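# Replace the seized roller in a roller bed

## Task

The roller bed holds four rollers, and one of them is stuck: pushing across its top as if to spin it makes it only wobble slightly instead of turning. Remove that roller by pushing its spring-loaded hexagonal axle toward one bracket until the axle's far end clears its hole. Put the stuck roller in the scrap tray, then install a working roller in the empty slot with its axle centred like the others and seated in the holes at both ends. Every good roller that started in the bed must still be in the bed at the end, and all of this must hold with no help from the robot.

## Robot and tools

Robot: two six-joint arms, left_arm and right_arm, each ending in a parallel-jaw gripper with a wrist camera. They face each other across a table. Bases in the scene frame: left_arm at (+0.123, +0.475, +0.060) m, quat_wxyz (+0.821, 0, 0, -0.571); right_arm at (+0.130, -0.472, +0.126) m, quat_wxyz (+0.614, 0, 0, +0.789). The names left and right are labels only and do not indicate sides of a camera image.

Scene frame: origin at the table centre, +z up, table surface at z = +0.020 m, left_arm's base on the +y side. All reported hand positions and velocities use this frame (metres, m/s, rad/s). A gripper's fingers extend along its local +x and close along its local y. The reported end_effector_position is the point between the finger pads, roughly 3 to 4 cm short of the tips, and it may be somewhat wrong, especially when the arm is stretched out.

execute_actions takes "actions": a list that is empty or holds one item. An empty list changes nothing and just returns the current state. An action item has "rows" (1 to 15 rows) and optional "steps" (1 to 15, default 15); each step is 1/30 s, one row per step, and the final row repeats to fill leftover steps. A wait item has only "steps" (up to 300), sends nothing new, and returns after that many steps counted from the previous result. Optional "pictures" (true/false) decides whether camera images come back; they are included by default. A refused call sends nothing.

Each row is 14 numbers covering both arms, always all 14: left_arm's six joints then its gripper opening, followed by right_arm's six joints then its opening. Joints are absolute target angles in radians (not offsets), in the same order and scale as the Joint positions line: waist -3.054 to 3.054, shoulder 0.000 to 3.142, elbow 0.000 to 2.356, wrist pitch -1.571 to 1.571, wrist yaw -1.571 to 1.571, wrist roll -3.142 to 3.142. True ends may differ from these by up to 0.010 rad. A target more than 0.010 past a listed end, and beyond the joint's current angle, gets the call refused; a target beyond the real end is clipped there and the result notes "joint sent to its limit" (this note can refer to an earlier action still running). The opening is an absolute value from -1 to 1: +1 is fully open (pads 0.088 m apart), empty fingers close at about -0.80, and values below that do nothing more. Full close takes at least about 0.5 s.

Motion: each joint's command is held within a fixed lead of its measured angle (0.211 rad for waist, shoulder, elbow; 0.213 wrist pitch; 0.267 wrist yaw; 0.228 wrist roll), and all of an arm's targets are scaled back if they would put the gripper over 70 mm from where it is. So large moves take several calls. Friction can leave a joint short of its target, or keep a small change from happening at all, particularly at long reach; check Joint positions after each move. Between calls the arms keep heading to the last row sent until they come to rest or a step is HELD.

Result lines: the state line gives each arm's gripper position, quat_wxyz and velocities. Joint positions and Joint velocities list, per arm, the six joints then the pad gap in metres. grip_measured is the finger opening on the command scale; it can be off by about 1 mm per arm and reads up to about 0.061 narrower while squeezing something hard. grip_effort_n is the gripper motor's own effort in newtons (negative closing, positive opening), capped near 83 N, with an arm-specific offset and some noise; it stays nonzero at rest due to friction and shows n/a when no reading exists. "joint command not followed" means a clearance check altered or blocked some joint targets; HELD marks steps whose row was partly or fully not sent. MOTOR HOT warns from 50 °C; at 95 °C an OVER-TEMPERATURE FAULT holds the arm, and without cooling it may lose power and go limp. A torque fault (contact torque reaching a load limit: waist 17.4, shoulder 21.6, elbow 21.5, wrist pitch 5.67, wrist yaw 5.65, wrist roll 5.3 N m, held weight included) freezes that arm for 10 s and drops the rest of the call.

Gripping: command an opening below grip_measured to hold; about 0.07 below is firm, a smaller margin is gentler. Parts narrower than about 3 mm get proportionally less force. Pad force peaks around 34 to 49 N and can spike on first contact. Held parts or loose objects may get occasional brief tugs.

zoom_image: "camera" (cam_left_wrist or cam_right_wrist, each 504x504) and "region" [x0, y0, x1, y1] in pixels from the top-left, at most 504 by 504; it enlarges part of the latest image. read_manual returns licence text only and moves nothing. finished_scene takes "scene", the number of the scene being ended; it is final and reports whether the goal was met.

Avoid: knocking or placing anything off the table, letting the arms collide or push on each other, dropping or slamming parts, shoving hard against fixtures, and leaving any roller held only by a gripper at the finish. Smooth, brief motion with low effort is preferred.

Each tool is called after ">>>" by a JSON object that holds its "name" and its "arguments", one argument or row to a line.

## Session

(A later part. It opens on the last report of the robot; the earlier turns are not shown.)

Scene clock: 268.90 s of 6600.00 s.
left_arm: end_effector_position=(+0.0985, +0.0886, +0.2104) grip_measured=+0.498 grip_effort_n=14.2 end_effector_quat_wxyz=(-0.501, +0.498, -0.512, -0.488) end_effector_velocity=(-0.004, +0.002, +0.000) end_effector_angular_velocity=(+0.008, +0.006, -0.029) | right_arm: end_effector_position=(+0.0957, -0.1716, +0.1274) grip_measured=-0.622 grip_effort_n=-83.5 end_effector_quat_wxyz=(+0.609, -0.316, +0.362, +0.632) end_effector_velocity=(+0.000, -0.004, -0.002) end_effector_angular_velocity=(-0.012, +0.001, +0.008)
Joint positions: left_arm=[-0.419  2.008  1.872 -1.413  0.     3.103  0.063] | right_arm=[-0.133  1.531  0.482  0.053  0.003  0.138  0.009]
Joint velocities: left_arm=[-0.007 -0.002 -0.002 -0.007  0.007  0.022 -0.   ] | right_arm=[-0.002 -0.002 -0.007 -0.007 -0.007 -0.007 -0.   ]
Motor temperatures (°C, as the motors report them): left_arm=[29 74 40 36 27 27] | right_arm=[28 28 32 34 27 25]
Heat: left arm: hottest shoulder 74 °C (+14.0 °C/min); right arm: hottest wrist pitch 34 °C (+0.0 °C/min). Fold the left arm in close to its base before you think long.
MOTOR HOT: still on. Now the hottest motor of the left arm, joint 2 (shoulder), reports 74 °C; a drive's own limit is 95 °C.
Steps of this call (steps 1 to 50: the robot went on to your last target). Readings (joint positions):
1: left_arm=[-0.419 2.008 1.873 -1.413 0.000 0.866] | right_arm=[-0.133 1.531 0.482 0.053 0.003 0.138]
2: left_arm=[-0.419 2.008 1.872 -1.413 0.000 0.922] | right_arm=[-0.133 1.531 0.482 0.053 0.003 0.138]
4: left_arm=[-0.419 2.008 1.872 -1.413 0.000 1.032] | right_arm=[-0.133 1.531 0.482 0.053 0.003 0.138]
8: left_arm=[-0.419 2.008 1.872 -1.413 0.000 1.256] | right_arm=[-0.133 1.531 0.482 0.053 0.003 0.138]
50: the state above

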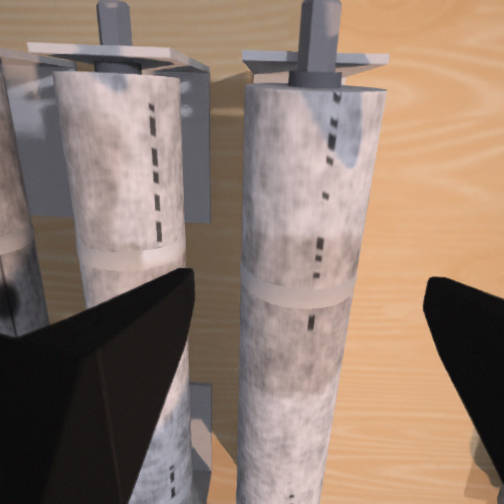

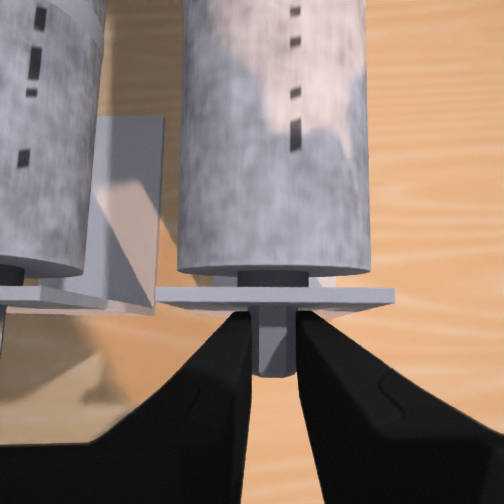

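>>> {"name": "execute_actions", "arguments": {
  "actions": [
    {"rows":[[-0.421,2.015,1.74,-1.33,0,3.11,0.5,-0.135,1.536,0.496,0.056,0,0.14,-0.7]],"steps":10}
  ],
  "pictures": false
}}

>>> {"name": "execute_actions", "arguments": {
  "actions": [
    {"rows":[[-0.421,2.03,1.615,-1.21,0,3.11,0.5,-0.135,1.536,0.496,0.056,0,0.14,-0.7]]}
  ]
}}

>>> {"name": "execute_actions", "arguments": {
  "actions": [
    {"rows":[[-0.421,2.02,1.625,-1.21,0,3.11,0,-0.135,1.536,0.496,0.056,0,0.14,-0.7]]}
  ],
  "pictures": false
}}

>>> {"name": "execute_actions", "arguments": {
  "actions": [
    {"rows":[[-0.421,2.01,1.635,-1.21,0,3.11,0,-0.125,1.47,0.42,0.05,0,0.145,-0.7]],"steps":10}
  ],
  "pictures": false
}}

>>> {"name": "execute_actions", "arguments": {
  "actions": [
    {"rows":[[-0.421,2.01,1.635,-1.21,0,3.11,0,-0.12,1.425,0.38,0.04,0,0.15,-0.7]]}
  ]
}}

Scene clock: 276.00 s of 6600.00 s.
left_arm: end_effector_position=(+0.0990, +0.0963, +0.1798) grip_measured=+0.498 grip_effort_n=14.7 end_effector_quat_wxyz=(-0.513, +0.487, -0.501, -0.498) end_effector_velocity=(-0.000, -0.007, -0.002) end_effector_angular_velocity=(-0.032, -0.005, +0.005) | right_arm: end_effector_position=(+0.0957, -0.1716, +0.1274) grip_measured=-0.622 grip_effort_n=-83.5 end_effector_quat_wxyz=(+0.609, -0.316, +0.362, +0.632) end_effector_velocity=(-0.000, -0.002, -0.001) end_effector_angular_velocity=(-0.008, +0.001, +0.008)
Joint positions: left_arm=[-0.419  2.01   1.752 -1.336  0.     3.106  0.063] | right_arm=[-0.133  1.531  0.482  0.053  0.003  0.138  0.009]
Joint velocities: left_arm=[-0.002  0.002 -0.002  0.037 -0.007 -0.007 -0.   ] | right_arm=[-0.002 -0.002 -0.002 -0.007 -0.007 -0.007  0.   ]
Motor temperatures (°C, as the motors report them): left_arm=[29 71 39 34 27 27] | right_arm=[28 28 32 34 27 25]
Heat: left arm: hottest shoulder 71 °C (+10.0 °C/min); right arm: hottest wrist pitch 34 °C (+0.0 °C/min). Fold the left arm in close to its base before you think long.
MOTOR HOT: still on. Now the hottest motor of the left arm, joint 2 (shoulder), reports 71 °C; a drive's own limit is 95 °C.
Steps of this call (steps 1 to 30: the robot went on to your last target; steps 31 to 90: nothing new was sent; then 3.77 s passed at rest; steps 91 to 100: all 10 steps of this action). Readings (joint positions):
91: left_arm=[-0.419 2.007 1.858 -1.400 0.000 3.106] | right_arm=[-0.133 1.531 0.482 0.053 0.003 0.138]
92: left_arm=[-0.419 2.000 1.831 -1.378 0.000 3.106] | right_arm=[-0.133 1.531 0.482 0.053 0.003 0.138]
94: left_arm=[-0.419 1.999 1.791 -1.359 0.000 3.106] | right_arm=[-0.133 1.531 0.482 0.053 0.003 0.138]
98: left_arm=[-0.419 2.010 1.754 -1.339 0.000 3.106] | right_arm=[-0.133 1.531 0.482 0.053 0.003 0.138]
100: the state above

Scene clock: 276.50 s of 6600.00 s.
left_arm: end_effector_position=(+0.0993, +0.1003, +0.1422) grip_measured=+0.498 grip_effort_n=14.7 end_effector_quat_wxyz=(-0.518, +0.482, -0.496, -0.503) end_effector_velocity=(-0.001, +0.006, -0.003) end_effector_angular_velocity=(+0.021, -0.009, -0.000) | right_arm: end_effector_position=(+0.0957, -0.1716, +0.1274) grip_measured=-0.622 grip_effort_n=-83.5 end_effector_quat_wxyz=(+0.609, -0.316, +0.362, +0.632) end_effector_velocity=(+0.000, +0.002, +0.001) end_effector_angular_velocity=(+0.008, -0.009, +0.005)
Joint positions: left_arm=[-0.419  2.025  1.625 -1.213  0.     3.107  0.063] | right_arm=[-0.133  1.531  0.482  0.053  0.003  0.138  0.009]
Joint velocities: left_arm=[-0.007 -0.002 -0.017 -0.007 -0.007 -0.007 -0.   ] | right_arm=[ 0.002  0.002  0.002  0.007  0.007 -0.007  0.   ]
Motor temperatures (°C, as the motors report them): left_arm=[29 71 39 34 27 27] | right_arm=[28 28 32 34 27 25]
Heat: left arm: hottest shoulder 71 °C (+9.2 °C/min); right arm: hottest wrist pitch 34 °C (+0.0 °C/min). Fold the left arm in close to its base before you think long.
MOTOR HOT: still on. Now the hottest motor of the left arm, joint 2 (shoulder), reports 71 °C; a drive's own limit is 95 °C.
Steps of this call (steps 1 to 15: all 15 steps of this action). Readings (joint positions):
1: left_arm=[-0.419 2.009 1.741 -1.320 0.000 3.107] | right_arm=[-0.133 1.531 0.482 0.053 0.003 0.138]
2: left_arm=[-0.419 2.004 1.714 -1.283 0.000 3.107] | right_arm=[-0.133 1.531 0.482 0.053 0.003 0.138]
4: left_arm=[-0.419 2.007 1.671 -1.251 0.000 3.107] | right_arm=[-0.133 1.531 0.482 0.053 0.003 0.138]
8: left_arm=[-0.419 2.025 1.629 -1.223 0.000 3.107] | right_arm=[-0.133 1.531 0.482 0.053 0.003 0.138]
15: the state above

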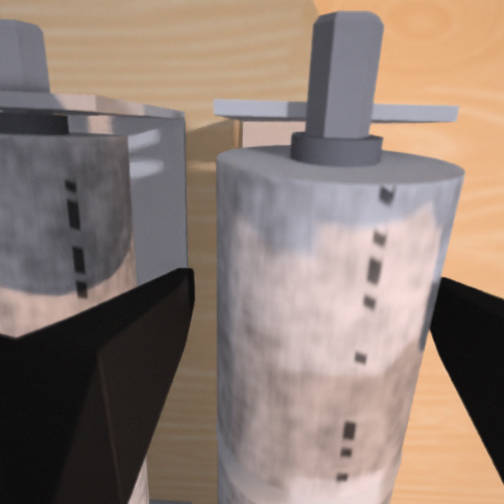

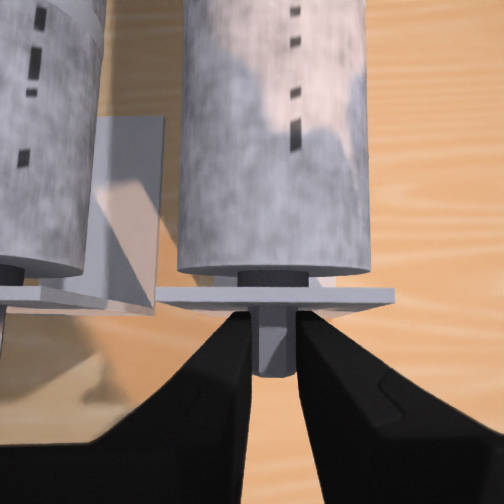

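Scene clock: 277.00 s of 6600.00 s.
left_arm: end_effector_position=(+0.0996, +0.1001, +0.1422) grip_measured=+0.129 grip_effort_n=-83.5 end_effector_quat_wxyz=(-0.519, +0.483, -0.496, -0.501) end_effector_velocity=(+0.000, +0.002, +0.000) end_effector_angular_velocity=(+0.007, -0.007, -0.010) | right_arm: end_effector_position=(+0.0957, -0.1716, +0.1274) grip_measured=-0.622 grip_effort_n=-83.5 end_effector_quat_wxyz=(+0.609, -0.316, +0.362, +0.632) end_effector_velocity=(+0.000, -0.004, -0.002) end_effector_angular_velocity=(-0.012, +0.001, +0.008)
Joint positions: left_arm=[-0.419  2.025  1.624 -1.212 -0.002  3.109  0.045] | right_arm=[-0.133  1.531  0.482  0.053  0.003  0.138  0.009]
Joint velocities: left_arm=[-0.002 -0.002 -0.002 -0.007 -0.007  0.007 -0.   ] | right_arm=[-0.002 -0.002 -0.007 -0.007 -0.007 -0.007  0.   ]
Motor temperatures (°C, as the motors report them): left_arm=[29 71 39 34 27 27] | right_arm=[28 28 32 34 27 25]
Heat: left arm: hottest shoulder 71 °C (+9.1 °C/min); right arm: hottest wrist pitch 34 °C (+0.0 °C/min). Fold the left arm in close to its base before you think long.
MOTOR HOT: still on. Now the hottest motor of the left arm, joint 2 (shoulder), reports 71 °C; a drive's own limit is 95 °C.
Steps of this call (steps 1 to 15: all 15 steps of this action). Readings (joint positions):
1: left_arm=[-0.419 2.025 1.624 -1.213 0.000 3.107] | right_arm=[-0.133 1.531 0.482 0.053 0.003 0.138]
2: left_arm=[-0.419 2.025 1.624 -1.212 0.000 3.107] | right_arm=[-0.133 1.531 0.482 0.053 0.003 0.138]
4: left_arm=[-0.419 2.025 1.624 -1.212 -0.002 3.107] | right_arm=[-0.133 1.531 0.482 0.053 0.003 0.138]
8: left_arm=[-0.419 2.025 1.624 -1.212 -0.002 3.109] | right_arm=[-0.133 1.531 0.482 0.053 0.003 0.138]
15: the state above

Scene clock: 277.33 s of 6600.00 s.
left_arm: end_effector_position=(+0.0996, +0.0998, +0.1431) grip_measured=+0.129 grip_effort_n=-83.5 end_effector_quat_wxyz=(-0.518, +0.483, -0.497, -0.501) end_effector_velocity=(-0.002, +0.000, -0.001) end_effector_angular_velocity=(-0.002, +0.007, +0.020) | right_arm: end_effector_position=(+0.0958, -0.1813, +0.1273) grip_measured=-0.622 grip_effort_n=-83.5 end_effector_quat_wxyz=(+0.609, -0.312, +0.361, +0.633) end_effector_velocity=(+0.001, -0.010, -0.003) end_effector_angular_velocity=(-0.012, +0.001, +0.008)
Joint positions: left_arm=[-0.419  2.023  1.625 -1.212 -0.002  3.109  0.045] | right_arm=[-0.13   1.491  0.44   0.062  0.003  0.143  0.009]
Joint velocities: left_arm=[-0.002 -0.002 -0.007  0.007  0.007 -0.022 -0.   ] | right_arm=[-0.002 -0.027 -0.032 -0.007 -0.007 -0.007  0.   ]
Motor temperatures (°C, as the motors report them): left_arm=[29 71 39 34 27 27] | right_arm=[28 28 32 33 27 25]
Heat: left arm: hottest shoulder 71 °C (+9.1 °C/min); right arm: hottest wrist pitch 33 °C (-1.0 °C/min). Fold the left arm in close to its base before you think long.
MOTOR HOT: still on. Now the hottest motor of the left arm, joint 2 (shoulder), reports 71 °C; a drive's own limit is 95 °C.
Steps of this call (steps 1 to 10: all 10 steps of this action). Readings (joint positions):
1: left_arm=[-0.419 2.024 1.625 -1.212 -0.002 3.109] | right_arm=[-0.133 1.526 0.479 0.054 0.003 0.139]
2: left_arm=[-0.419 2.024 1.625 -1.212 -0.002 3.109] | right_arm=[-0.133 1.518 0.470 0.060 0.003 0.140]
4: left_arm=[-0.419 2.023 1.625 -1.212 -0.002 3.109] | right_arm=[-0.132 1.506 0.456 0.062 0.003 0.142]
8: left_arm=[-0.419 2.023 1.625 -1.212 -0.002 3.109] | right_arm=[-0.131 1.493 0.443 0.062 0.003 0.143]
10: the state above

Scene clock: 277.83 s of 6600.00 s.
left_arm: end_effector_position=(+0.0994, +0.0993, +0.1430) grip_measured=+0.129 grip_effort_n=-83.5 end_effector_quat_wxyz=(-0.518, +0.484, -0.498, -0.500) end_effector_velocity=(+0.003, +0.002, +0.000) end_effector_angular_velocity=(+0.006, -0.023, +0.004) | right_arm: end_effector_position=(+0.0955, -0.1935, +0.1264) grip_measured=-0.622 grip_effort_n=-83.5 end_effector_quat_wxyz=(+0.607, -0.313, +0.363, +0.634) end_effector_velocity=(+0.000, -0.006, -0.004) end_effector_angular_velocity=(-0.017, -0.000, +0.008)
Joint positions: left_arm=[-0.419  2.023  1.625 -1.209 -0.002  3.109  0.045] | right_arm=[-0.124  1.444  0.399  0.053  0.002  0.148  0.009]
Joint velocities: left_arm=[-0.002 -0.002 -0.002 -0.007 -0.022 -0.007 -0.   ] | right_arm=[-0.002 -0.002 -0.012 -0.007 -0.007 -0.007 -0.   ]
Motor temperatures (°C, as the motors report them): left_arm=[29 70 38 34 27 27] | right_arm=[28 28 32 33 27 25]
Heat: left arm: hottest shoulder 70 °C (+8.0 °C/min); right arm: hottest wrist pitch 33 °C (-1.0 °C/min). Fold the left arm in close to its base before you think long.
MOTOR HOT: still on. Now the hottest motor of the left arm, joint 2 (shoulder), reports 70 °C; a drive's own limit is 95 °C.
Steps of this call (steps 1 to 15: all 15 steps of this action). Readings (joint positions):
1: left_arm=[-0.419 2.023 1.625 -1.212 -0.002 3.109] | right_arm=[-0.130 1.486 0.436 0.062 0.003 0.143]
2: left_arm=[-0.419 2.023 1.625 -1.212 -0.002 3.109] | right_arm=[-0.129 1.477 0.427 0.061 0.002 0.145]
4: left_arm=[-0.419 2.023 1.625 -1.211 -0.002 3.109] | right_arm=[-0.126 1.457 0.410 0.054 0.002 0.147]
8: left_arm=[-0.419 2.023 1.625 -1.209 -0.002 3.109] | right_arm=[-0.124 1.445 0.399 0.053 0.002 0.148]
15: the state above

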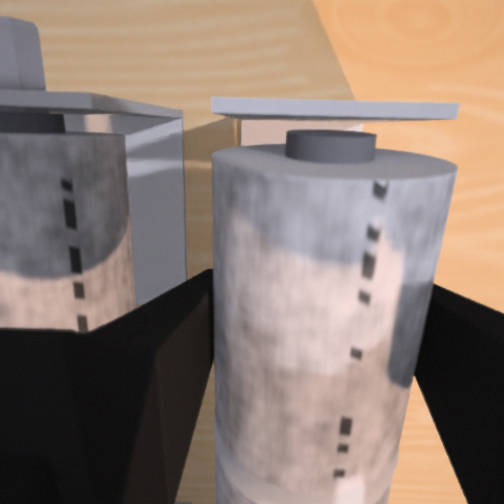

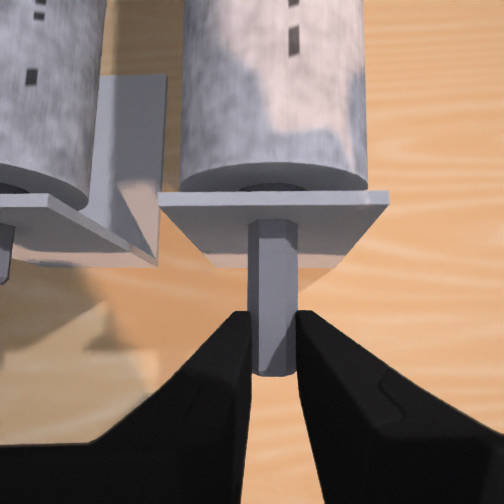

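>>> {"name": "execute_actions", "arguments": {
  "actions": []
}}

>>> {"name": "execute_actions", "arguments": {
  "actions": [
    {"rows":[[-0.415,2.01,1.6,-1.17,0,3.11,0,-0.12,1.425,0.38,0.04,0,0.15,-0.7],[-0.415,2.01,1.6,-1.17,0,3.11,0,-0.12,1.425,0.38,0.04,0,0.15,-0.7],[-0.415,2.01,1.575,-1.14,0,3.11,0,-0.12,1.425,0.38,0.04,0,0.15,-0.7]]}
  ]
}}

Scene clock: 292.90 s of 6600.00 s.
left_arm: end_effector_position=(+0.0994, +0.0993, +0.1430) grip_measured=+0.129 grip_effort_n=-83.5 end_effector_quat_wxyz=(-0.518, +0.484, -0.498, -0.500) end_effector_velocity=(-0.000, -0.003, -0.003) end_effector_angular_velocity=(-0.013, -0.007, +0.005) | right_arm: end_effector_position=(+0.0955, -0.1935, +0.1264) grip_measured=-0.622 grip_effort_n=-83.5 end_effector_quat_wxyz=(+0.607, -0.313, +0.363, +0.634) end_effector_velocity=(+0.001, -0.000, +0.000) end_effector_angular_velocity=(-0.004, +0.010, -0.009)
Joint positions: left_arm=[-0.419  2.023  1.625 -1.209 -0.002  3.109  0.045] | right_arm=[-0.124  1.444  0.399  0.053  0.002  0.148  0.009]
Joint velocities: left_arm=[-0.002  0.002 -0.007  0.022 -0.007 -0.007 -0.   ] | right_arm=[-0.007 -0.002  0.002 -0.007 -0.007  0.007 -0.   ]
Motor temperatures (°C, as the motors report them): left_arm=[29 67 38 32 27 27] | right_arm=[28 29 31 32 27 25]
Heat: left arm: hottest shoulder 67 °C (-6.1 °C/min); right arm: hottest wrist pitch 32 °C (-2.0 °C/min). Fold the left arm in close to its base before you think long.
MOTOR HOT: still on. Now the hottest motor of the left arm, joint 2 (shoulder), reports 67 °C; a drive's own limit is 95 °C.
Steps of this call (steps 1 to 15: the robot went on to your last target; steps 16 to 90: nothing new was sent; then 12.07 s passed at rest). Readings (joint positions):
1: left_arm=[-0.419 2.023 1.625 -1.209 -0.002 3.109] | right_arm=[-0.124 1.444 0.399 0.053 0.002 0.148]
2: left_arm=[-0.419 2.023 1.625 -1.209 -0.002 3.109] | right_arm=[-0.124 1.444 0.399 0.053 0.002 0.148]
4: left_arm=[-0.419 2.023 1.625 -1.209 -0.002 3.109] | right_arm=[-0.124 1.444 0.399 0.053 0.002 0.148]
8: left_arm=[-0.419 2.023 1.625 -1.209 -0.002 3.109] | right_arm=[-0.124 1.444 0.399 0.053 0.002 0.148]
90: the state above
All arms were judged still, so your last target was given up. Only a new action makes them travel on or press farther. Fingers that are still opening or closing keep moving.

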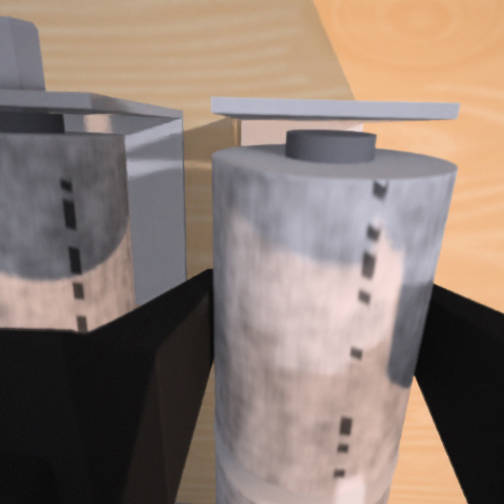

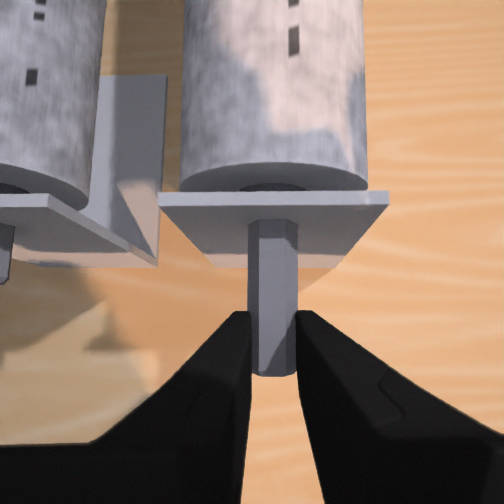

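Scene clock: 293.40 s of 6600.00 s.
left_arm: end_effector_position=(+0.0993, +0.0991, +0.1302) grip_measured=+0.129 grip_effort_n=-83.5 end_effector_quat_wxyz=(-0.515, +0.487, -0.501, -0.497) end_effector_velocity=(+0.002, +0.007, -0.001) end_effector_angular_velocity=(+0.026, -0.009, -0.005) | right_arm: end_effector_position=(+0.0956, -0.1940, +0.1275) grip_measured=-0.622 grip_effort_n=-83.5 end_effector_quat_wxyz=(+0.608, -0.312, +0.362, +0.634) end_effector_velocity=(-0.002, -0.004, -0.002) end_effector_angular_velocity=(-0.014, +0.013, +0.016)
Joint positions: left_arm=[-0.419  2.023  1.573 -1.146 -0.002  3.109  0.045] | right_arm=[-0.124  1.437  0.397  0.05   0.002  0.149  0.009]
Joint velocities: left_arm=[ 0.002 -0.002 -0.007 -0.022 -0.007  0.007  0.   ] | right_arm=[-0.002 -0.002 -0.007 -0.007 -0.022 -0.007 -0.   ]
Motor temperatures (°C, as the motors report them): left_arm=[29 67 38 32 27 27] | right_arm=[28 29 31 32 27 25]
Heat: left arm: hottest shoulder 67 °C (-6.0 °C/min); right arm: hottest wrist pitch 32 °C (-2.0 °C/min). Fold the left arm in close to its base before you think long.
MOTOR HOT: still on. Now the hottest motor of the left arm, joint 2 (shoulder), reports 67 °C; a drive's own limit is 95 °C.
Steps of this call (steps 1 to 15: all 15 steps of this action). Readings (joint positions):
1: left_arm=[-0.419 2.023 1.623 -1.207 -0.002 3.109] | right_arm=[-0.124 1.444 0.399 0.053 0.002 0.148]
2: left_arm=[-0.419 2.023 1.617 -1.200 -0.002 3.109] | right_arm=[-0.124 1.444 0.399 0.053 0.002 0.148]
4: left_arm=[-0.419 2.023 1.599 -1.178 -0.002 3.109] | right_arm=[-0.124 1.442 0.398 0.052 0.002 0.148]
8: left_arm=[-0.419 2.023 1.578 -1.152 -0.002 3.109] | right_arm=[-0.124 1.438 0.397 0.050 0.002 0.149]
15: the state above

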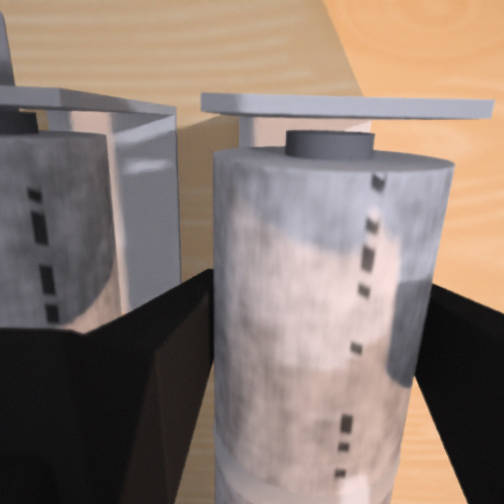

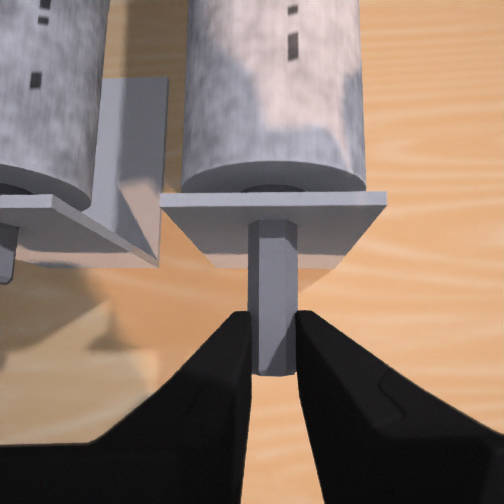

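>>> {"name": "execute_actions", "arguments": {
  "actions": [
    {"rows":[[-0.409,2.01,1.558,-1.122,0,3.11,0,-0.12,1.425,0.38,0.04,0,0.15,-0.7]]}
  ],
  "pictures": false
}}

>>> {"name": "execute_actions", "arguments": {
  "actions": [
    {"rows":[[-0.409,2.01,1.558,-1.122,0,3.11,0,-0.126,1.47,0.435,0.05,0,0.147,-0.7]]}
  ]
}}

Scene clock: 296.27 s of 6600.00 s.
left_arm: end_effector_position=(+0.1000, +0.0990, +0.1262) grip_measured=+0.129 grip_effort_n=-83.5 end_effector_quat_wxyz=(-0.513, +0.487, -0.503, -0.497) end_effector_velocity=(+0.005, +0.006, +0.001) end_effector_angular_velocity=(+0.021, -0.024, +0.024) | right_arm: end_effector_position=(+0.0955, -0.1938, +0.1279) grip_measured=-0.622 grip_effort_n=-83.5 end_effector_quat_wxyz=(+0.608, -0.312, +0.362, +0.634) end_effector_velocity=(+0.002, +0.001, +0.001) end_effector_angular_velocity=(+0.009, -0.009, -0.000)
Joint positions: left_arm=[-0.417  2.023  1.557 -1.125  0.     3.111  0.045] | right_arm=[-0.124  1.435  0.397  0.05   0.002  0.149  0.009]
Joint velocities: left_arm=[ 0.002 -0.007 -0.007 -0.022 -0.022 -0.022 -0.   ] | right_arm=[-0.002 -0.002 -0.002  0.007  0.007 -0.007 -0.   ]
Motor temperatures (°C, as the motors report them): left_arm=[29 66 37 32 27 27] | right_arm=[28 29 31 32 27 25]
Heat: left arm: hottest shoulder 66 °C (-9.1 °C/min); right arm: hottest wrist pitch 32 °C (-2.0 °C/min). Fold the left arm in close to its base before you think long.
MOTOR HOT: still on. Now the hottest motor of the left arm, joint 2 (shoulder), reports 66 °C; a drive's own limit is 95 °C.
Steps of this call (steps 1 to 15: the robot went on to your last target; steps 16 to 71: nothing new was sent; steps 72 to 86: all 15 steps of this action). Readings (joint positions):
72: left_arm=[-0.419 2.023 1.571 -1.144 -0.002 3.109] | right_arm=[-0.124 1.437 0.397 0.050 0.002 0.149]
73: left_arm=[-0.418 2.023 1.567 -1.139 -0.001 3.109] | right_arm=[-0.124 1.436 0.397 0.050 0.002 0.149]
75: left_arm=[-0.417 2.023 1.562 -1.131 -0.000 3.111] | right_arm=[-0.124 1.436 0.397 0.050 0.002 0.149]
79: left_arm=[-0.417 2.023 1.559 -1.127 0.000 3.111] | right_arm=[-0.124 1.435 0.397 0.050 0.002 0.149]
86: the state above

Scene clock: 296.77 s of 6600.00 s.
left_arm: end_effector_position=(+0.1000, +0.0990, +0.1261) grip_measured=+0.129 grip_effort_n=-83.5 end_effector_quat_wxyz=(-0.513, +0.487, -0.503, -0.497) end_effector_velocity=(+0.000, +0.002, -0.001) end_effector_angular_velocity=(+0.012, -0.008, -0.010) | right_arm: end_effector_position=(+0.0955, -0.1901, +0.1270) grip_measured=-0.622 grip_effort_n=-83.5 end_effector_quat_wxyz=(+0.608, -0.315, +0.364, +0.632) end_effector_velocity=(-0.000, +0.001, +0.001) end_effector_angular_velocity=(+0.008, -0.005, +0.020)
Joint positions: left_arm=[-0.417  2.023  1.557 -1.125  0.001  3.111  0.045] | right_arm=[-0.125  1.458  0.416  0.044  0.003  0.149  0.009]
Joint velocities: left_arm=[-0.002  0.002 -0.002 -0.007 -0.007  0.007 -0.   ] | right_arm=[-0.002 -0.002 -0.002  0.007 -0.007 -0.022 -0.   ]
Motor temperatures (°C, as the motors report them): left_arm=[29 66 37 32 27 27] | right_arm=[28 29 31 32 27 25]
Heat: left arm: hottest shoulder 66 °C (-9.0 °C/min); right arm: hottest wrist pitch 32 °C (-2.0 °C/min). Fold the left arm in close to its base before you think long.
MOTOR HOT: still on. Now the hottest motor of the left arm, joint 2 (shoulder), reports 66 °C; a drive's own limit is 95 °C.
Steps of this call (steps 1 to 15: all 15 steps of this action). Readings (joint positions):
1: left_arm=[-0.417 2.023 1.557 -1.125 0.000 3.111] | right_arm=[-0.124 1.438 0.398 0.050 0.002 0.149]
2: left_arm=[-0.417 2.023 1.557 -1.125 0.000 3.111] | right_arm=[-0.124 1.443 0.404 0.050 0.003 0.149]
4: left_arm=[-0.417 2.023 1.557 -1.125 0.000 3.111] | right_arm=[-0.125 1.455 0.414 0.046 0.003 0.149]
8: left_arm=[-0.417 2.023 1.557 -1.125 0.001 3.111] | right_arm=[-0.125 1.457 0.415 0.045 0.003 0.149]
15: the state above

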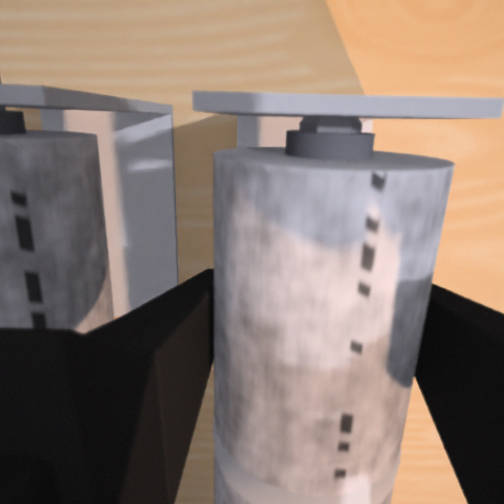

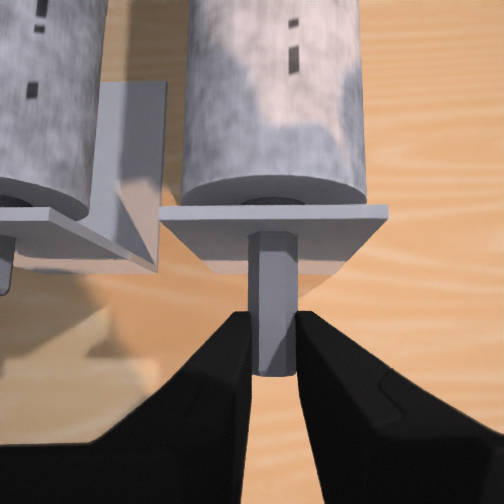

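>>> {"name": "execute_actions", "arguments": {
  "actions": [
    {"rows":[[-0.409,2.01,1.558,-1.122,0,3.11,0,-0.125,1.44,0.4,0.045,0,0.147,-0.7],[-0.409,2.01,1.558,-1.122,0,3.11,0,-0.125,1.44,0.4,0.045,0,0.147,-0.7],[-0.409,2.01,1.558,-1.122,0,3.11,0,-0.125,1.44,0.4,0.045,0,0.147,-0.7],[-0.409,2.01,1.549,-1.112,0,3.11,0,-0.125,1.44,0.4,0.045,0,0.147,-0.7]]}
  ],
  "pictures": false
}}

>>> {"name": "execute_actions", "arguments": {
  "actions": [
    {"rows":[[-0.409,2.01,1.549,-1.112,0,3.11,0,-0.126,1.47,0.435,0.05,0,0.147,-0.7]]}
  ]
}}

>>> {"name": "zoom_image", "arguments": {
  "camera": "cam_left_wrist",
  "region": [260,70,410,170]
}}

Scene clock: 302.63 s of 6600.00 s.
left_arm: end_effector_position=(+0.1001, +0.0989, +0.1241) grip_measured=+0.129 grip_effort_n=-83.5 end_effector_quat_wxyz=(-0.512, +0.487, -0.503, -0.496) end_effector_velocity=(+0.001, +0.000, -0.003) end_effector_angular_velocity=(+0.001, -0.022, +0.014) | right_arm: end_effector_position=(+0.0955, -0.1897, +0.1281) grip_measured=-0.622 grip_effort_n=-83.5 end_effector_quat_wxyz=(+0.609, -0.312, +0.362, +0.633) end_effector_velocity=(-0.000, -0.003, -0.001) end_effector_angular_velocity=(-0.017, -0.000, +0.008)
Joint positions: left_arm=[-0.416  2.023  1.549 -1.115  0.001  3.112  0.045] | right_arm=[-0.125  1.453  0.413  0.049  0.003  0.149  0.009]
Joint velocities: left_arm=[-0.007  0.002 -0.007  0.007 -0.022 -0.022 -0.   ] | right_arm=[-0.002 -0.002  0.002 -0.022 -0.007 -0.007 -0.   ]
Motor temperatures (°C, as the motors report them): left_arm=[29 65 37 31 27 27] | right_arm=[28 29 31 32 27 25]
Heat: left arm: hottest shoulder 65 °C (-12.0 °C/min); right arm: hottest wrist pitch 32 °C (-2.0 °C/min). Fold the left arm in close to its base before you think long.
MOTOR HOT: still on. Now the hottest motor of the left arm, joint 2 (shoulder), reports 65 °C; a drive's own limit is 95 °C.
Steps of this call (steps 1 to 15: the robot went on to your last target; steps 16 to 90: nothing new was sent; then 2.37 s passed at rest; steps 91 to 105: all 15 steps of this action). Readings (joint positions):
91: left_arm=[-0.417 2.023 1.557 -1.125 0.001 3.111] | right_arm=[-0.125 1.457 0.416 0.044 0.003 0.149]
92: left_arm=[-0.417 2.023 1.557 -1.125 0.001 3.111] | right_arm=[-0.125 1.455 0.416 0.044 0.003 0.149]
94: left_arm=[-0.417 2.023 1.556 -1.125 0.001 3.111] | right_arm=[-0.125 1.454 0.415 0.044 0.003 0.149]
98: left_arm=[-0.416 2.023 1.552 -1.118 0.001 3.112] | right_arm=[-0.125 1.453 0.414 0.048 0.003 0.149]
105: the state above

Scene clock: 303.13 s of 6600.00 s.
left_arm: end_effector_position=(+0.1001, +0.0990, +0.1241) grip_measured=+0.129 grip_effort_n=-83.5 end_effector_quat_wxyz=(-0.512, +0.487, -0.503, -0.497) end_effector_velocity=(-0.002, +0.002, +0.000) end_effector_angular_velocity=(+0.007, -0.008, -0.000) | right_arm: end_effector_position=(+0.0956, -0.1855, +0.1281) grip_measured=-0.622 grip_effort_n=-83.5 end_effector_quat_wxyz=(+0.609, -0.312, +0.362, +0.633) end_effector_velocity=(-0.003, -0.001, +0.000) end_effector_angular_velocity=(-0.005, +0.022, +0.003)
Joint positions: left_arm=[-0.416  2.023  1.549 -1.115  0.001  3.112  0.045] | right_arm=[-0.127  1.471  0.428  0.053  0.004  0.149  0.009]
Joint velocities: left_arm=[-0.007 -0.002 -0.002 -0.007 -0.007 -0.007  0.   ] | right_arm=[-0.002 -0.002  0.002 -0.007 -0.022  0.007 -0.   ]
Motor temperatures (°C, as the motors report them): left_arm=[29 65 37 31 27 27] | right_arm=[28 29 31 32 27 25]
Heat: left arm: hottest shoulder 65 °C (-13.2 °C/min); right arm: hottest wrist pitch 32 °C (-2.0 °C/min). Fold the left arm in close to its base before you think long.
MOTOR HOT: still on. Now the hottest motor of the left arm, joint 2 (shoulder), reports 65 °C; a drive's own limit is 95 °C.
Steps of this call (steps 1 to 15: all 15 steps of this action). Readings (joint positions):
1: left_arm=[-0.416 2.023 1.549 -1.115 0.001 3.112] | right_arm=[-0.125 1.454 0.413 0.049 0.003 0.149]
2: left_arm=[-0.416 2.023 1.549 -1.115 0.001 3.112] | right_arm=[-0.126 1.457 0.415 0.050 0.003 0.149]
4: left_arm=[-0.416 2.023 1.549 -1.115 0.001 3.112] | right_arm=[-0.126 1.462 0.420 0.052 0.004 0.149]
8: left_arm=[-0.416 2.023 1.549 -1.115 0.001 3.112] | right_arm=[-0.127 1.469 0.426 0.053 0.004 0.149]
15: the state above

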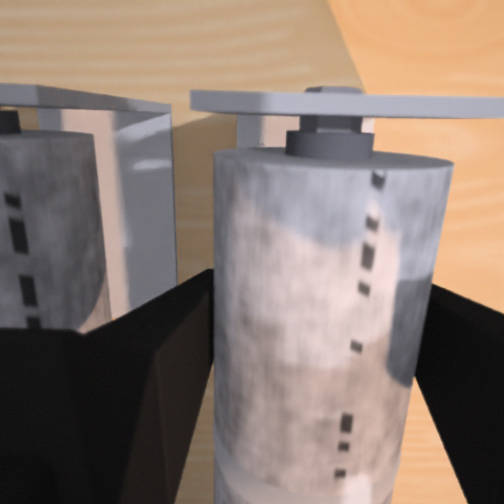

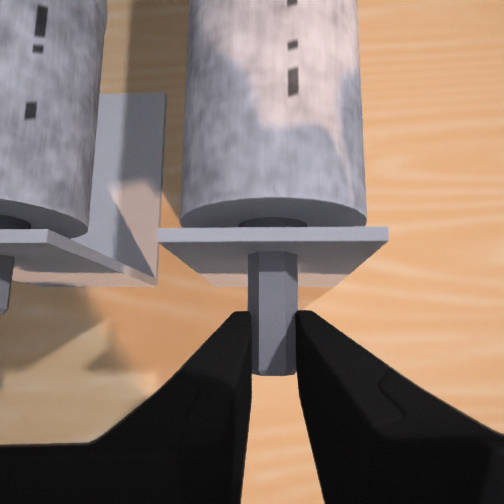

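Region (260, 70, 410, 170) of cam_left_wrist's 504x504 image, scaled by 3.360, with more detail than that image has.

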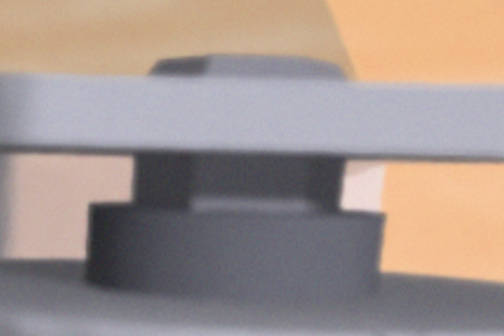

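In.

>>> {"name": "execute_actions", "arguments": {
  "actions": [
    {"rows":[[-0.412,2.01,1.549,-1.112,0,3.11,0.5,-0.133,1.53,0.49,0.055,0,0.14,-0.7]]}
  ],
  "pictures": false
}}

>>> {"name": "execute_actions", "arguments": {
  "actions": [
    {"rows":[[-0.412,1.95,1.65,-1.27,0,3.11,0.5,-0.133,1.53,0.49,0.055,0,0.14,-0.3]]}
  ],
  "pictures": false
}}

>>> {"name": "execute_actions", "arguments": {
  "actions": [
    {"rows":[[-0.412,1.85,1.7,-1.4,0,3.11,0.5,-0.12,1.3,0.42,-0.15,0,0.14,-0.3]]}
  ]
}}

Scene clock: 307.20 s of 6600.00 s.
left_arm: end_effector_position=(+0.1009, +0.0983, +0.1268) grip_measured=+0.494 grip_effort_n=16.0 end_effector_quat_wxyz=(-0.509, +0.490, -0.505, -0.495) end_effector_velocity=(+0.002, +0.000, -0.001) end_effector_angular_velocity=(-0.004, -0.022, +0.005) | right_arm: end_effector_position=(+0.0959, -0.1730, +0.1280) grip_measured=-0.622 grip_effort_n=-83.5 end_effector_quat_wxyz=(+0.610, -0.313, +0.362, +0.631) end_effector_velocity=(-0.003, +0.002, +0.001) end_effector_angular_velocity=(+0.005, +0.023, +0.003)
Joint positions: left_arm=[-0.414  2.015  1.549 -1.113  0.001  3.112  0.063] | right_arm=[-0.133  1.523  0.475  0.055  0.004  0.144  0.009]
Joint velocities: left_arm=[-0.002 -0.002 -0.007  0.007 -0.022 -0.007  0.002] | right_arm=[-0.002  0.002  0.002  0.007 -0.022  0.007 -0.   ]
Motor temperatures (°C, as the motors report them): left_arm=[29 64 37 31 27 27] | right_arm=[28 29 31 32 27 25]
Heat: left arm: hottest shoulder 64 °C (-15.2 °C/min); right arm: hottest wrist pitch 32 °C (-2.0 °C/min). Fold the left arm in close to its base before you think long.
MOTOR HOT: still on. Now the hottest motor of the left arm, joint 2 (shoulder), reports 64 °C; a drive's own limit is 95 °C.
Steps of this call (steps 1 to 15: the robot went on to your last target; steps 16 to 90: nothing new was sent; then 0.57 s passed at rest; steps 91 to 105: all 15 steps of this action). Readings (joint positions):
91: left_arm=[-0.416 2.023 1.549 -1.115 0.001 3.112] | right_arm=[-0.127 1.477 0.432 0.053 0.004 0.149]
92: left_arm=[-0.416 2.023 1.549 -1.114 0.001 3.112] | right_arm=[-0.129 1.488 0.443 0.053 0.004 0.148]
94: left_arm=[-0.415 2.020 1.549 -1.113 0.001 3.112] | right_arm=[-0.132 1.511 0.465 0.057 0.004 0.146]
98: left_arm=[-0.414 2.015 1.549 -1.113 0.001 3.112] | right_arm=[-0.133 1.521 0.474 0.056 0.004 0.145]
105: the state above

Scene clock: 307.70 s of 6600.00 s.
left_arm: end_effector_position=(+0.1013, +0.1058, +0.1768) grip_measured=+0.498 grip_effort_n=16.0 end_effector_quat_wxyz=(-0.505, +0.494, -0.510, -0.491) end_effector_velocity=(+0.004, +0.002, +0.000) end_effector_angular_velocity=(+0.006, -0.022, +0.010) | right_arm: end_effector_position=(+0.0956, -0.1729, +0.1275) grip_measured=-0.307 grip_effort_n=18.8 end_effector_quat_wxyz=(+0.609, -0.314, +0.363, +0.631) end_effector_velocity=(-0.004, -0.002, -0.001) end_effector_angular_velocity=(-0.009, +0.013, +0.021)
Joint positions: left_arm=[-0.414  1.944  1.648 -1.267  0.001  3.112  0.063] | right_arm=[-0.133  1.526  0.477  0.055  0.003  0.143  0.024]
Joint velocities: left_arm=[ 0.002 -0.002 -0.002 -0.007 -0.022 -0.007 -0.   ] | right_arm=[ 0.002 -0.002 -0.002 -0.007 -0.022 -0.007  0.001]
Motor temperatures (°C, as the motors report them): left_arm=[29 64 37 31 27 27] | right_arm=[28 29 31 32 27 25]
Heat: left arm: hottest shoulder 64 °C (-15.1 °C/min); right arm: hottest wrist pitch 32 °C (-2.0 °C/min). Fold the left arm in close to its base before you think long.
MOTOR HOT: still on. Now the hottest motor of the left arm, joint 2 (shoulder), reports 64 °C; a drive's own limit is 95 °C.
Steps of this call (steps 1 to 15: all 15 steps of this action). Readings (joint positions):
1: left_arm=[-0.414 2.012 1.558 -1.129 0.001 3.112] | right_arm=[-0.133 1.523 0.475 0.055 0.004 0.144]
2: left_arm=[-0.414 2.012 1.577 -1.173 0.001 3.112] | right_arm=[-0.133 1.524 0.476 0.055 0.004 0.143]
4: left_arm=[-0.414 1.993 1.605 -1.221 0.001 3.112] | right_arm=[-0.133 1.525 0.477 0.055 0.003 0.143]
8: left_arm=[-0.414 1.949 1.644 -1.254 0.001 3.112] | right_arm=[-0.133 1.526 0.477 0.055 0.003 0.143]
15: the state above

Scene clock: 308.20 s of 6600.00 s.
left_arm: end_effector_position=(+0.1026, +0.1269, +0.2230) grip_measured=+0.498 grip_effort_n=16.0 end_effector_quat_wxyz=(-0.500, +0.499, -0.515, -0.486) end_effector_velocity=(+0.001, +0.009, -0.000) end_effector_angular_velocity=(+0.036, -0.010, -0.010) | right_arm: end_effector_position=(+0.0971, -0.2065, +0.1476) grip_measured=-0.303 grip_effort_n=18.8 end_effector_quat_wxyz=(+0.602, -0.326, +0.370, +0.628) end_effector_velocity=(+0.002, -0.002, +0.003) end_effector_angular_velocity=(+0.004, -0.010, +0.000)
Joint positions: left_arm=[-0.414  1.846  1.7   -1.397  0.001  3.112  0.063] | right_arm=[-0.124  1.308  0.43  -0.146  0.002  0.143  0.024]
Joint velocities: left_arm=[-0.002 -0.002 -0.002 -0.037 -0.007  0.007 -0.   ] | right_arm=[-0.002 -0.027 -0.002 -0.022  0.007 -0.007 -0.   ]
Motor temperatures (°C, as the motors report them): left_arm=[29 64 37 31 27 27] | right_arm=[28 29 31 32 27 25]
Heat: left arm: hottest shoulder 64 °C (-15.2 °C/min); right arm: hottest wrist pitch 32 °C (-2.0 °C/min). Fold the left arm in close to its base before you think long.
MOTOR HOT: still on. Now the hottest motor of the left arm, joint 2 (shoulder), reports 64 °C; a drive's own limit is 95 °C.
Steps of this call (steps 1 to 15: all 15 steps of this action). Readings (joint positions):
1: left_arm=[-0.414 1.938 1.654 -1.279 0.001 3.112] | right_arm=[-0.132 1.508 0.475 0.034 0.003 0.143]
2: left_arm=[-0.414 1.933 1.661 -1.316 0.001 3.112] | right_arm=[-0.131 1.467 0.469 -0.023 0.003 0.143]
4: left_arm=[-0.414 1.905 1.669 -1.362 0.001 3.112] | right_arm=[-0.127 1.377 0.445 -0.086 0.002 0.143]
8: left_arm=[-0.414 1.852 1.697 -1.387 0.001 3.112] | right_arm=[-0.124 1.321 0.438 -0.130 0.002 0.143]
15: the state above

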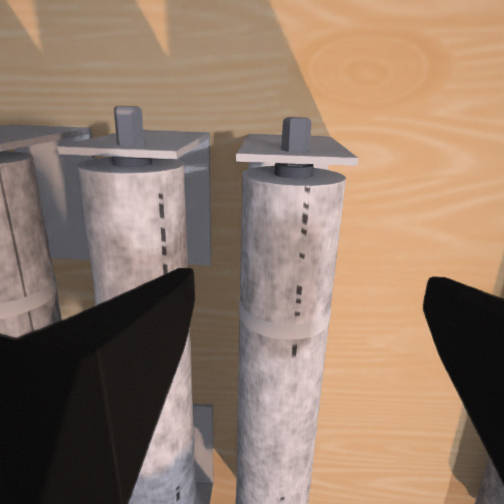

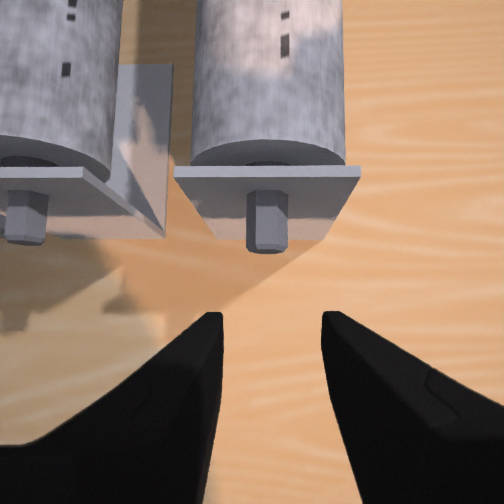

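>>> {"name": "execute_actions", "arguments": {
  "actions": [
    {"rows":[[-0.412,1.85,1.7,-1.4,0,3.11,0.5,-0.124,1.42,0.37,0.04,0,0.14,-0.85]]}
  ],
  "pictures": false
}}

>>> {"name": "execute_actions", "arguments": {
  "actions": [
    {"rows":[[-0.412,1.85,1.7,-1.4,0,3.11,0.5,-0.127,1.485,0.445,0.05,0,0.14,-0.85]]}
  ]
}}

Scene clock: 312.40 s of 6600.00 s.
left_arm: end_effector_position=(+0.1026, +0.1271, +0.2230) grip_measured=+0.498 grip_effort_n=16.0 end_effector_quat_wxyz=(-0.500, +0.499, -0.515, -0.486) end_effector_velocity=(+0.003, +0.002, +0.000) end_effector_angular_velocity=(+0.006, -0.023, -0.009) | right_arm: end_effector_position=(+0.0963, -0.2008, +0.1261) grip_measured=-0.809 grip_effort_n=-83.5 end_effector_quat_wxyz=(+0.605, -0.318, +0.363, +0.633) end_effector_velocity=(+0.002, +0.000, -0.000) end_effector_angular_velocity=(+0.004, -0.010, -0.000)
Joint positions: left_arm=[-0.414  1.846  1.7   -1.398  0.001  3.112  0.063] | right_arm=[-0.124  1.415  0.379  0.035  0.002  0.143  0.   ]
Joint velocities: left_arm=[-0.002 -0.002 -0.002 -0.007 -0.022  0.007 -0.   ] | right_arm=[-0.002  0.002 -0.002  0.007  0.007 -0.007  0.   ]
Motor temperatures (°C, as the motors report them): left_arm=[29 63 36 31 27 27] | right_arm=[28 29 31 32 27 25]
Heat: left arm: hottest shoulder 63 °C (-15.1 °C/min); right arm: hottest wrist pitch 32 °C (-2.0 °C/min). Fold the left arm in close to its base before you think long.
MOTOR HOT: still on. Now the hottest motor of the left arm, joint 2 (shoulder), reports 63 °C; a drive's own limit is 95 °C.
Steps of this call (steps 1 to 15: the robot went on to your last target; steps 16 to 90: nothing new was sent; then 0.70 s passed at rest; steps 91 to 105: all 15 steps of this action). Readings (joint positions):
91: left_arm=[-0.414 1.846 1.700 -1.398 0.001 3.112] | right_arm=[-0.124 1.317 0.424 -0.125 0.002 0.143]
92: left_arm=[-0.414 1.846 1.700 -1.398 0.001 3.112] | right_arm=[-0.124 1.339 0.414 -0.069 0.002 0.143]
94: left_arm=[-0.414 1.846 1.700 -1.398 0.001 3.112] | right_arm=[-0.124 1.381 0.400 -0.022 0.002 0.143]
98: left_arm=[-0.414 1.846 1.700 -1.398 0.001 3.112] | right_arm=[-0.124 1.410 0.380 0.020 0.002 0.143]
105: the state above

Scene clock: 312.90 s of 6600.00 s.
left_arm: end_effector_position=(+0.1026, +0.1272, +0.2230) grip_measured=+0.498 grip_effort_n=16.0 end_effector_quat_wxyz=(-0.500, +0.499, -0.514, -0.486) end_effector_velocity=(+0.002, +0.002, +0.002) end_effector_angular_velocity=(+0.002, -0.007, +0.025) | right_arm: end_effector_position=(+0.0946, -0.1876, +0.1249) grip_measured=-0.809 grip_effort_n=-83.5 end_effector_quat_wxyz=(+0.605, -0.319, +0.364, +0.632) end_effector_velocity=(-0.000, -0.002, -0.001) end_effector_angular_velocity=(-0.008, +0.001, +0.008)
Joint positions: left_arm=[-0.414  1.846  1.7   -1.399  0.001  3.112  0.063] | right_arm=[-0.124  1.48   0.428  0.047  0.002  0.143  0.   ]
Joint velocities: left_arm=[ 0.002 -0.007 -0.002 -0.007 -0.007 -0.022  0.   ] | right_arm=[-0.002 -0.002 -0.002 -0.007 -0.007 -0.007  0.   ]
Motor temperatures (°C, as the motors report them): left_arm=[29 62 36 31 27 27] | right_arm=[28 29 31 32 27 25]
Heat: left arm: hottest shoulder 62 °C (-16.0 °C/min); right arm: hottest wrist pitch 32 °C (-2.0 °C/min). Fold the left arm in close to its base before you think long.
MOTOR HOT: still on. Now the hottest motor of the left arm, joint 2 (shoulder), reports 62 °C; a drive's own limit is 95 °C.
Steps of this call (steps 1 to 15: all 15 steps of this action). Readings (joint positions):
1: left_arm=[-0.414 1.846 1.700 -1.398 0.001 3.112] | right_arm=[-0.124 1.422 0.382 0.036 0.002 0.143]
2: left_arm=[-0.414 1.846 1.700 -1.398 0.001 3.112] | right_arm=[-0.124 1.437 0.392 0.039 0.002 0.143]
4: left_arm=[-0.414 1.846 1.700 -1.398 0.001 3.112] | right_arm=[-0.124 1.463 0.410 0.043 0.002 0.143]
8: left_arm=[-0.414 1.846 1.700 -1.399 0.001 3.112] | right_arm=[-0.124 1.476 0.426 0.047 0.002 0.143]
15: the state above

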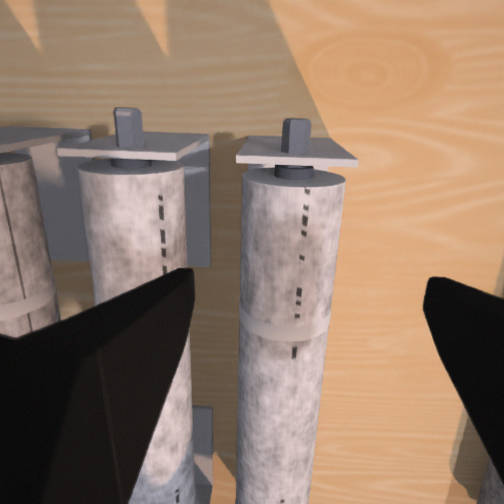

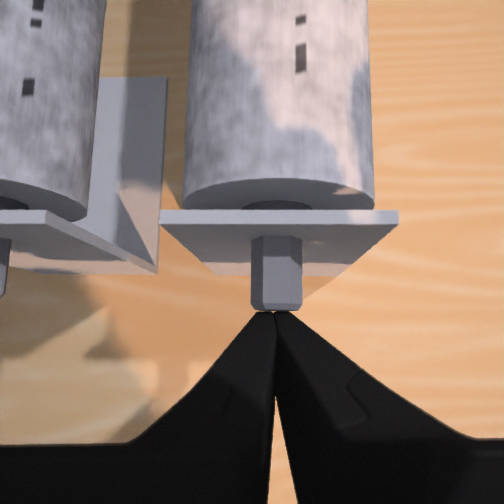

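>>> {"name": "execute_actions", "arguments": {
  "actions": [
    {"rows":[[-0.412,1.85,1.7,-1.4,0,3.11,0.5,-0.13,1.495,0.455,0.053,0,0.14,-0.85]]}
  ],
  "pictures": false
}}

>>> {"name": "execute_actions", "arguments": {
  "actions": [
    {"rows":[[-0.412,1.85,1.7,-1.4,0,3.11,0.5,-0.124,1.35,0.35,-0.02,0,0.14,-0.8]]}
  ]
}}

Scene clock: 315.87 s of 6600.00 s.
left_arm: end_effector_position=(+0.1026, +0.1272, +0.2230) grip_measured=+0.498 grip_effort_n=15.6 end_effector_quat_wxyz=(-0.500, +0.499, -0.514, -0.486) end_effector_velocity=(+0.000, +0.002, +0.000) end_effector_angular_velocity=(+0.007, -0.008, +0.005) | right_arm: end_effector_position=(+0.0946, -0.1871, +0.1234) grip_measured=-0.809 grip_effort_n=-83.5 end_effector_quat_wxyz=(+0.604, -0.321, +0.367, +0.631) end_effector_velocity=(-0.002, -0.002, -0.001) end_effector_angular_velocity=(-0.008, +0.006, +0.028)
Joint positions: left_arm=[-0.414  1.846  1.7   -1.399  0.001  3.112  0.063] | right_arm=[-0.125  1.491  0.433  0.046  0.     0.143  0.   ]
Joint velocities: left_arm=[-0.002 -0.002 -0.002 -0.007 -0.007 -0.007  0.   ] | right_arm=[-0.002 -0.002 -0.002 -0.007 -0.022 -0.022  0.   ]
Motor temperatures (°C, as the motors report them): left_arm=[29 61 36 31 27 27] | right_arm=[28 29 31 32 27 25]
Heat: left arm: hottest shoulder 61 °C (-16.0 °C/min); right arm: hottest wrist pitch 32 °C (-2.0 °C/min). Fold the left arm in close to its base before you think long.
MOTOR HOT: still on. Now the hottest motor of the left arm, joint 2 (shoulder), reports 61 °C; a drive's own limit is 95 °C.
Steps of this call (steps 1 to 15: the robot went on to your last target; steps 16 to 74: nothing new was sent; steps 75 to 89: all 15 steps of this action). Readings (joint positions):
75: left_arm=[-0.414 1.846 1.700 -1.399 0.001 3.112] | right_arm=[-0.124 1.481 0.429 0.047 0.002 0.143]
76: left_arm=[-0.414 1.846 1.700 -1.399 0.001 3.112] | right_arm=[-0.124 1.483 0.430 0.046 0.001 0.143]
78: left_arm=[-0.414 1.846 1.700 -1.399 0.001 3.112] | right_arm=[-0.124 1.488 0.432 0.046 0.001 0.143]
82: left_arm=[-0.414 1.846 1.700 -1.399 0.001 3.112] | right_arm=[-0.125 1.490 0.433 0.046 0.000 0.143]
89: the state above

Scene clock: 316.37 s of 6600.00 s.
left_arm: end_effector_position=(+0.1026, +0.1272, +0.2230) grip_measured=+0.498 grip_effort_n=15.6 end_effector_quat_wxyz=(-0.500, +0.499, -0.514, -0.486) end_effector_velocity=(-0.002, -0.001, +0.000) end_effector_angular_velocity=(-0.008, -0.007, +0.000) | right_arm: end_effector_position=(+0.0976, -0.2113, +0.1287) grip_measured=-0.804 grip_effort_n=18.8 end_effector_quat_wxyz=(+0.603, -0.322, +0.367, +0.631) end_effector_velocity=(+0.002, -0.005, -0.002) end_effector_angular_velocity=(-0.015, -0.020, +0.012)
Joint positions: left_arm=[-0.414  1.846  1.7   -1.399  0.001  3.112  0.063] | right_arm=[-0.125  1.358  0.361 -0.017  0.     0.143  0.   ]
Joint velocities: left_arm=[-0.007 -0.002 -0.002  0.007 -0.007 -0.007 -0.   ] | right_arm=[-0.002 -0.012 -0.007 -0.022  0.007 -0.022  0.   ]
Motor temperatures (°C, as the motors report them): left_arm=[29 61 36 31 27 27] | right_arm=[28 29 31 32 27 25]
Heat: left arm: hottest shoulder 61 °C (-16.2 °C/min); right arm: hottest wrist pitch 32 °C (-2.0 °C/min). Fold the left arm in close to its base before you think long.
MOTOR HOT: still on. Now the hottest motor of the left arm, joint 2 (shoulder), reports 61 °C; a drive's own limit is 95 °C.
Steps of this call (steps 1 to 15: all 15 steps of this action). Readings (joint positions):
1: left_arm=[-0.414 1.846 1.700 -1.399 0.001 3.112] | right_arm=[-0.125 1.479 0.428 0.043 0.000 0.143]
2: left_arm=[-0.414 1.846 1.700 -1.399 0.001 3.112] | right_arm=[-0.125 1.454 0.416 0.029 0.000 0.143]
4: left_arm=[-0.414 1.846 1.700 -1.399 0.001 3.112] | right_arm=[-0.125 1.397 0.388 0.004 0.000 0.143]
8: left_arm=[-0.414 1.846 1.700 -1.399 0.001 3.112] | right_arm=[-0.125 1.367 0.367 -0.013 0.000 0.143]
15: the state above

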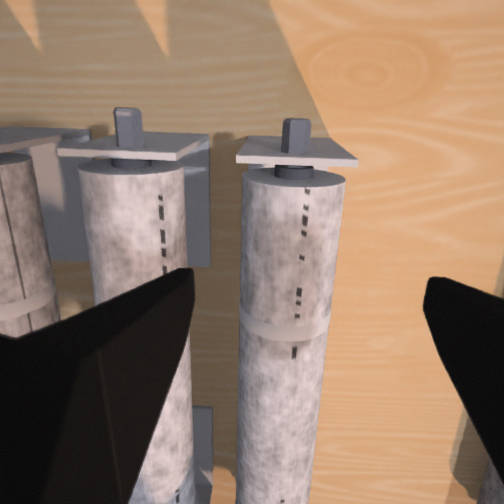

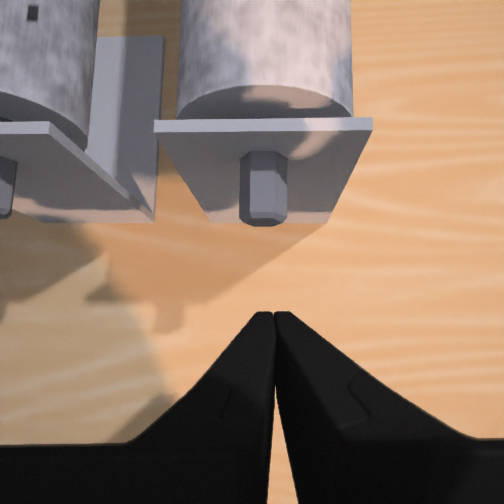

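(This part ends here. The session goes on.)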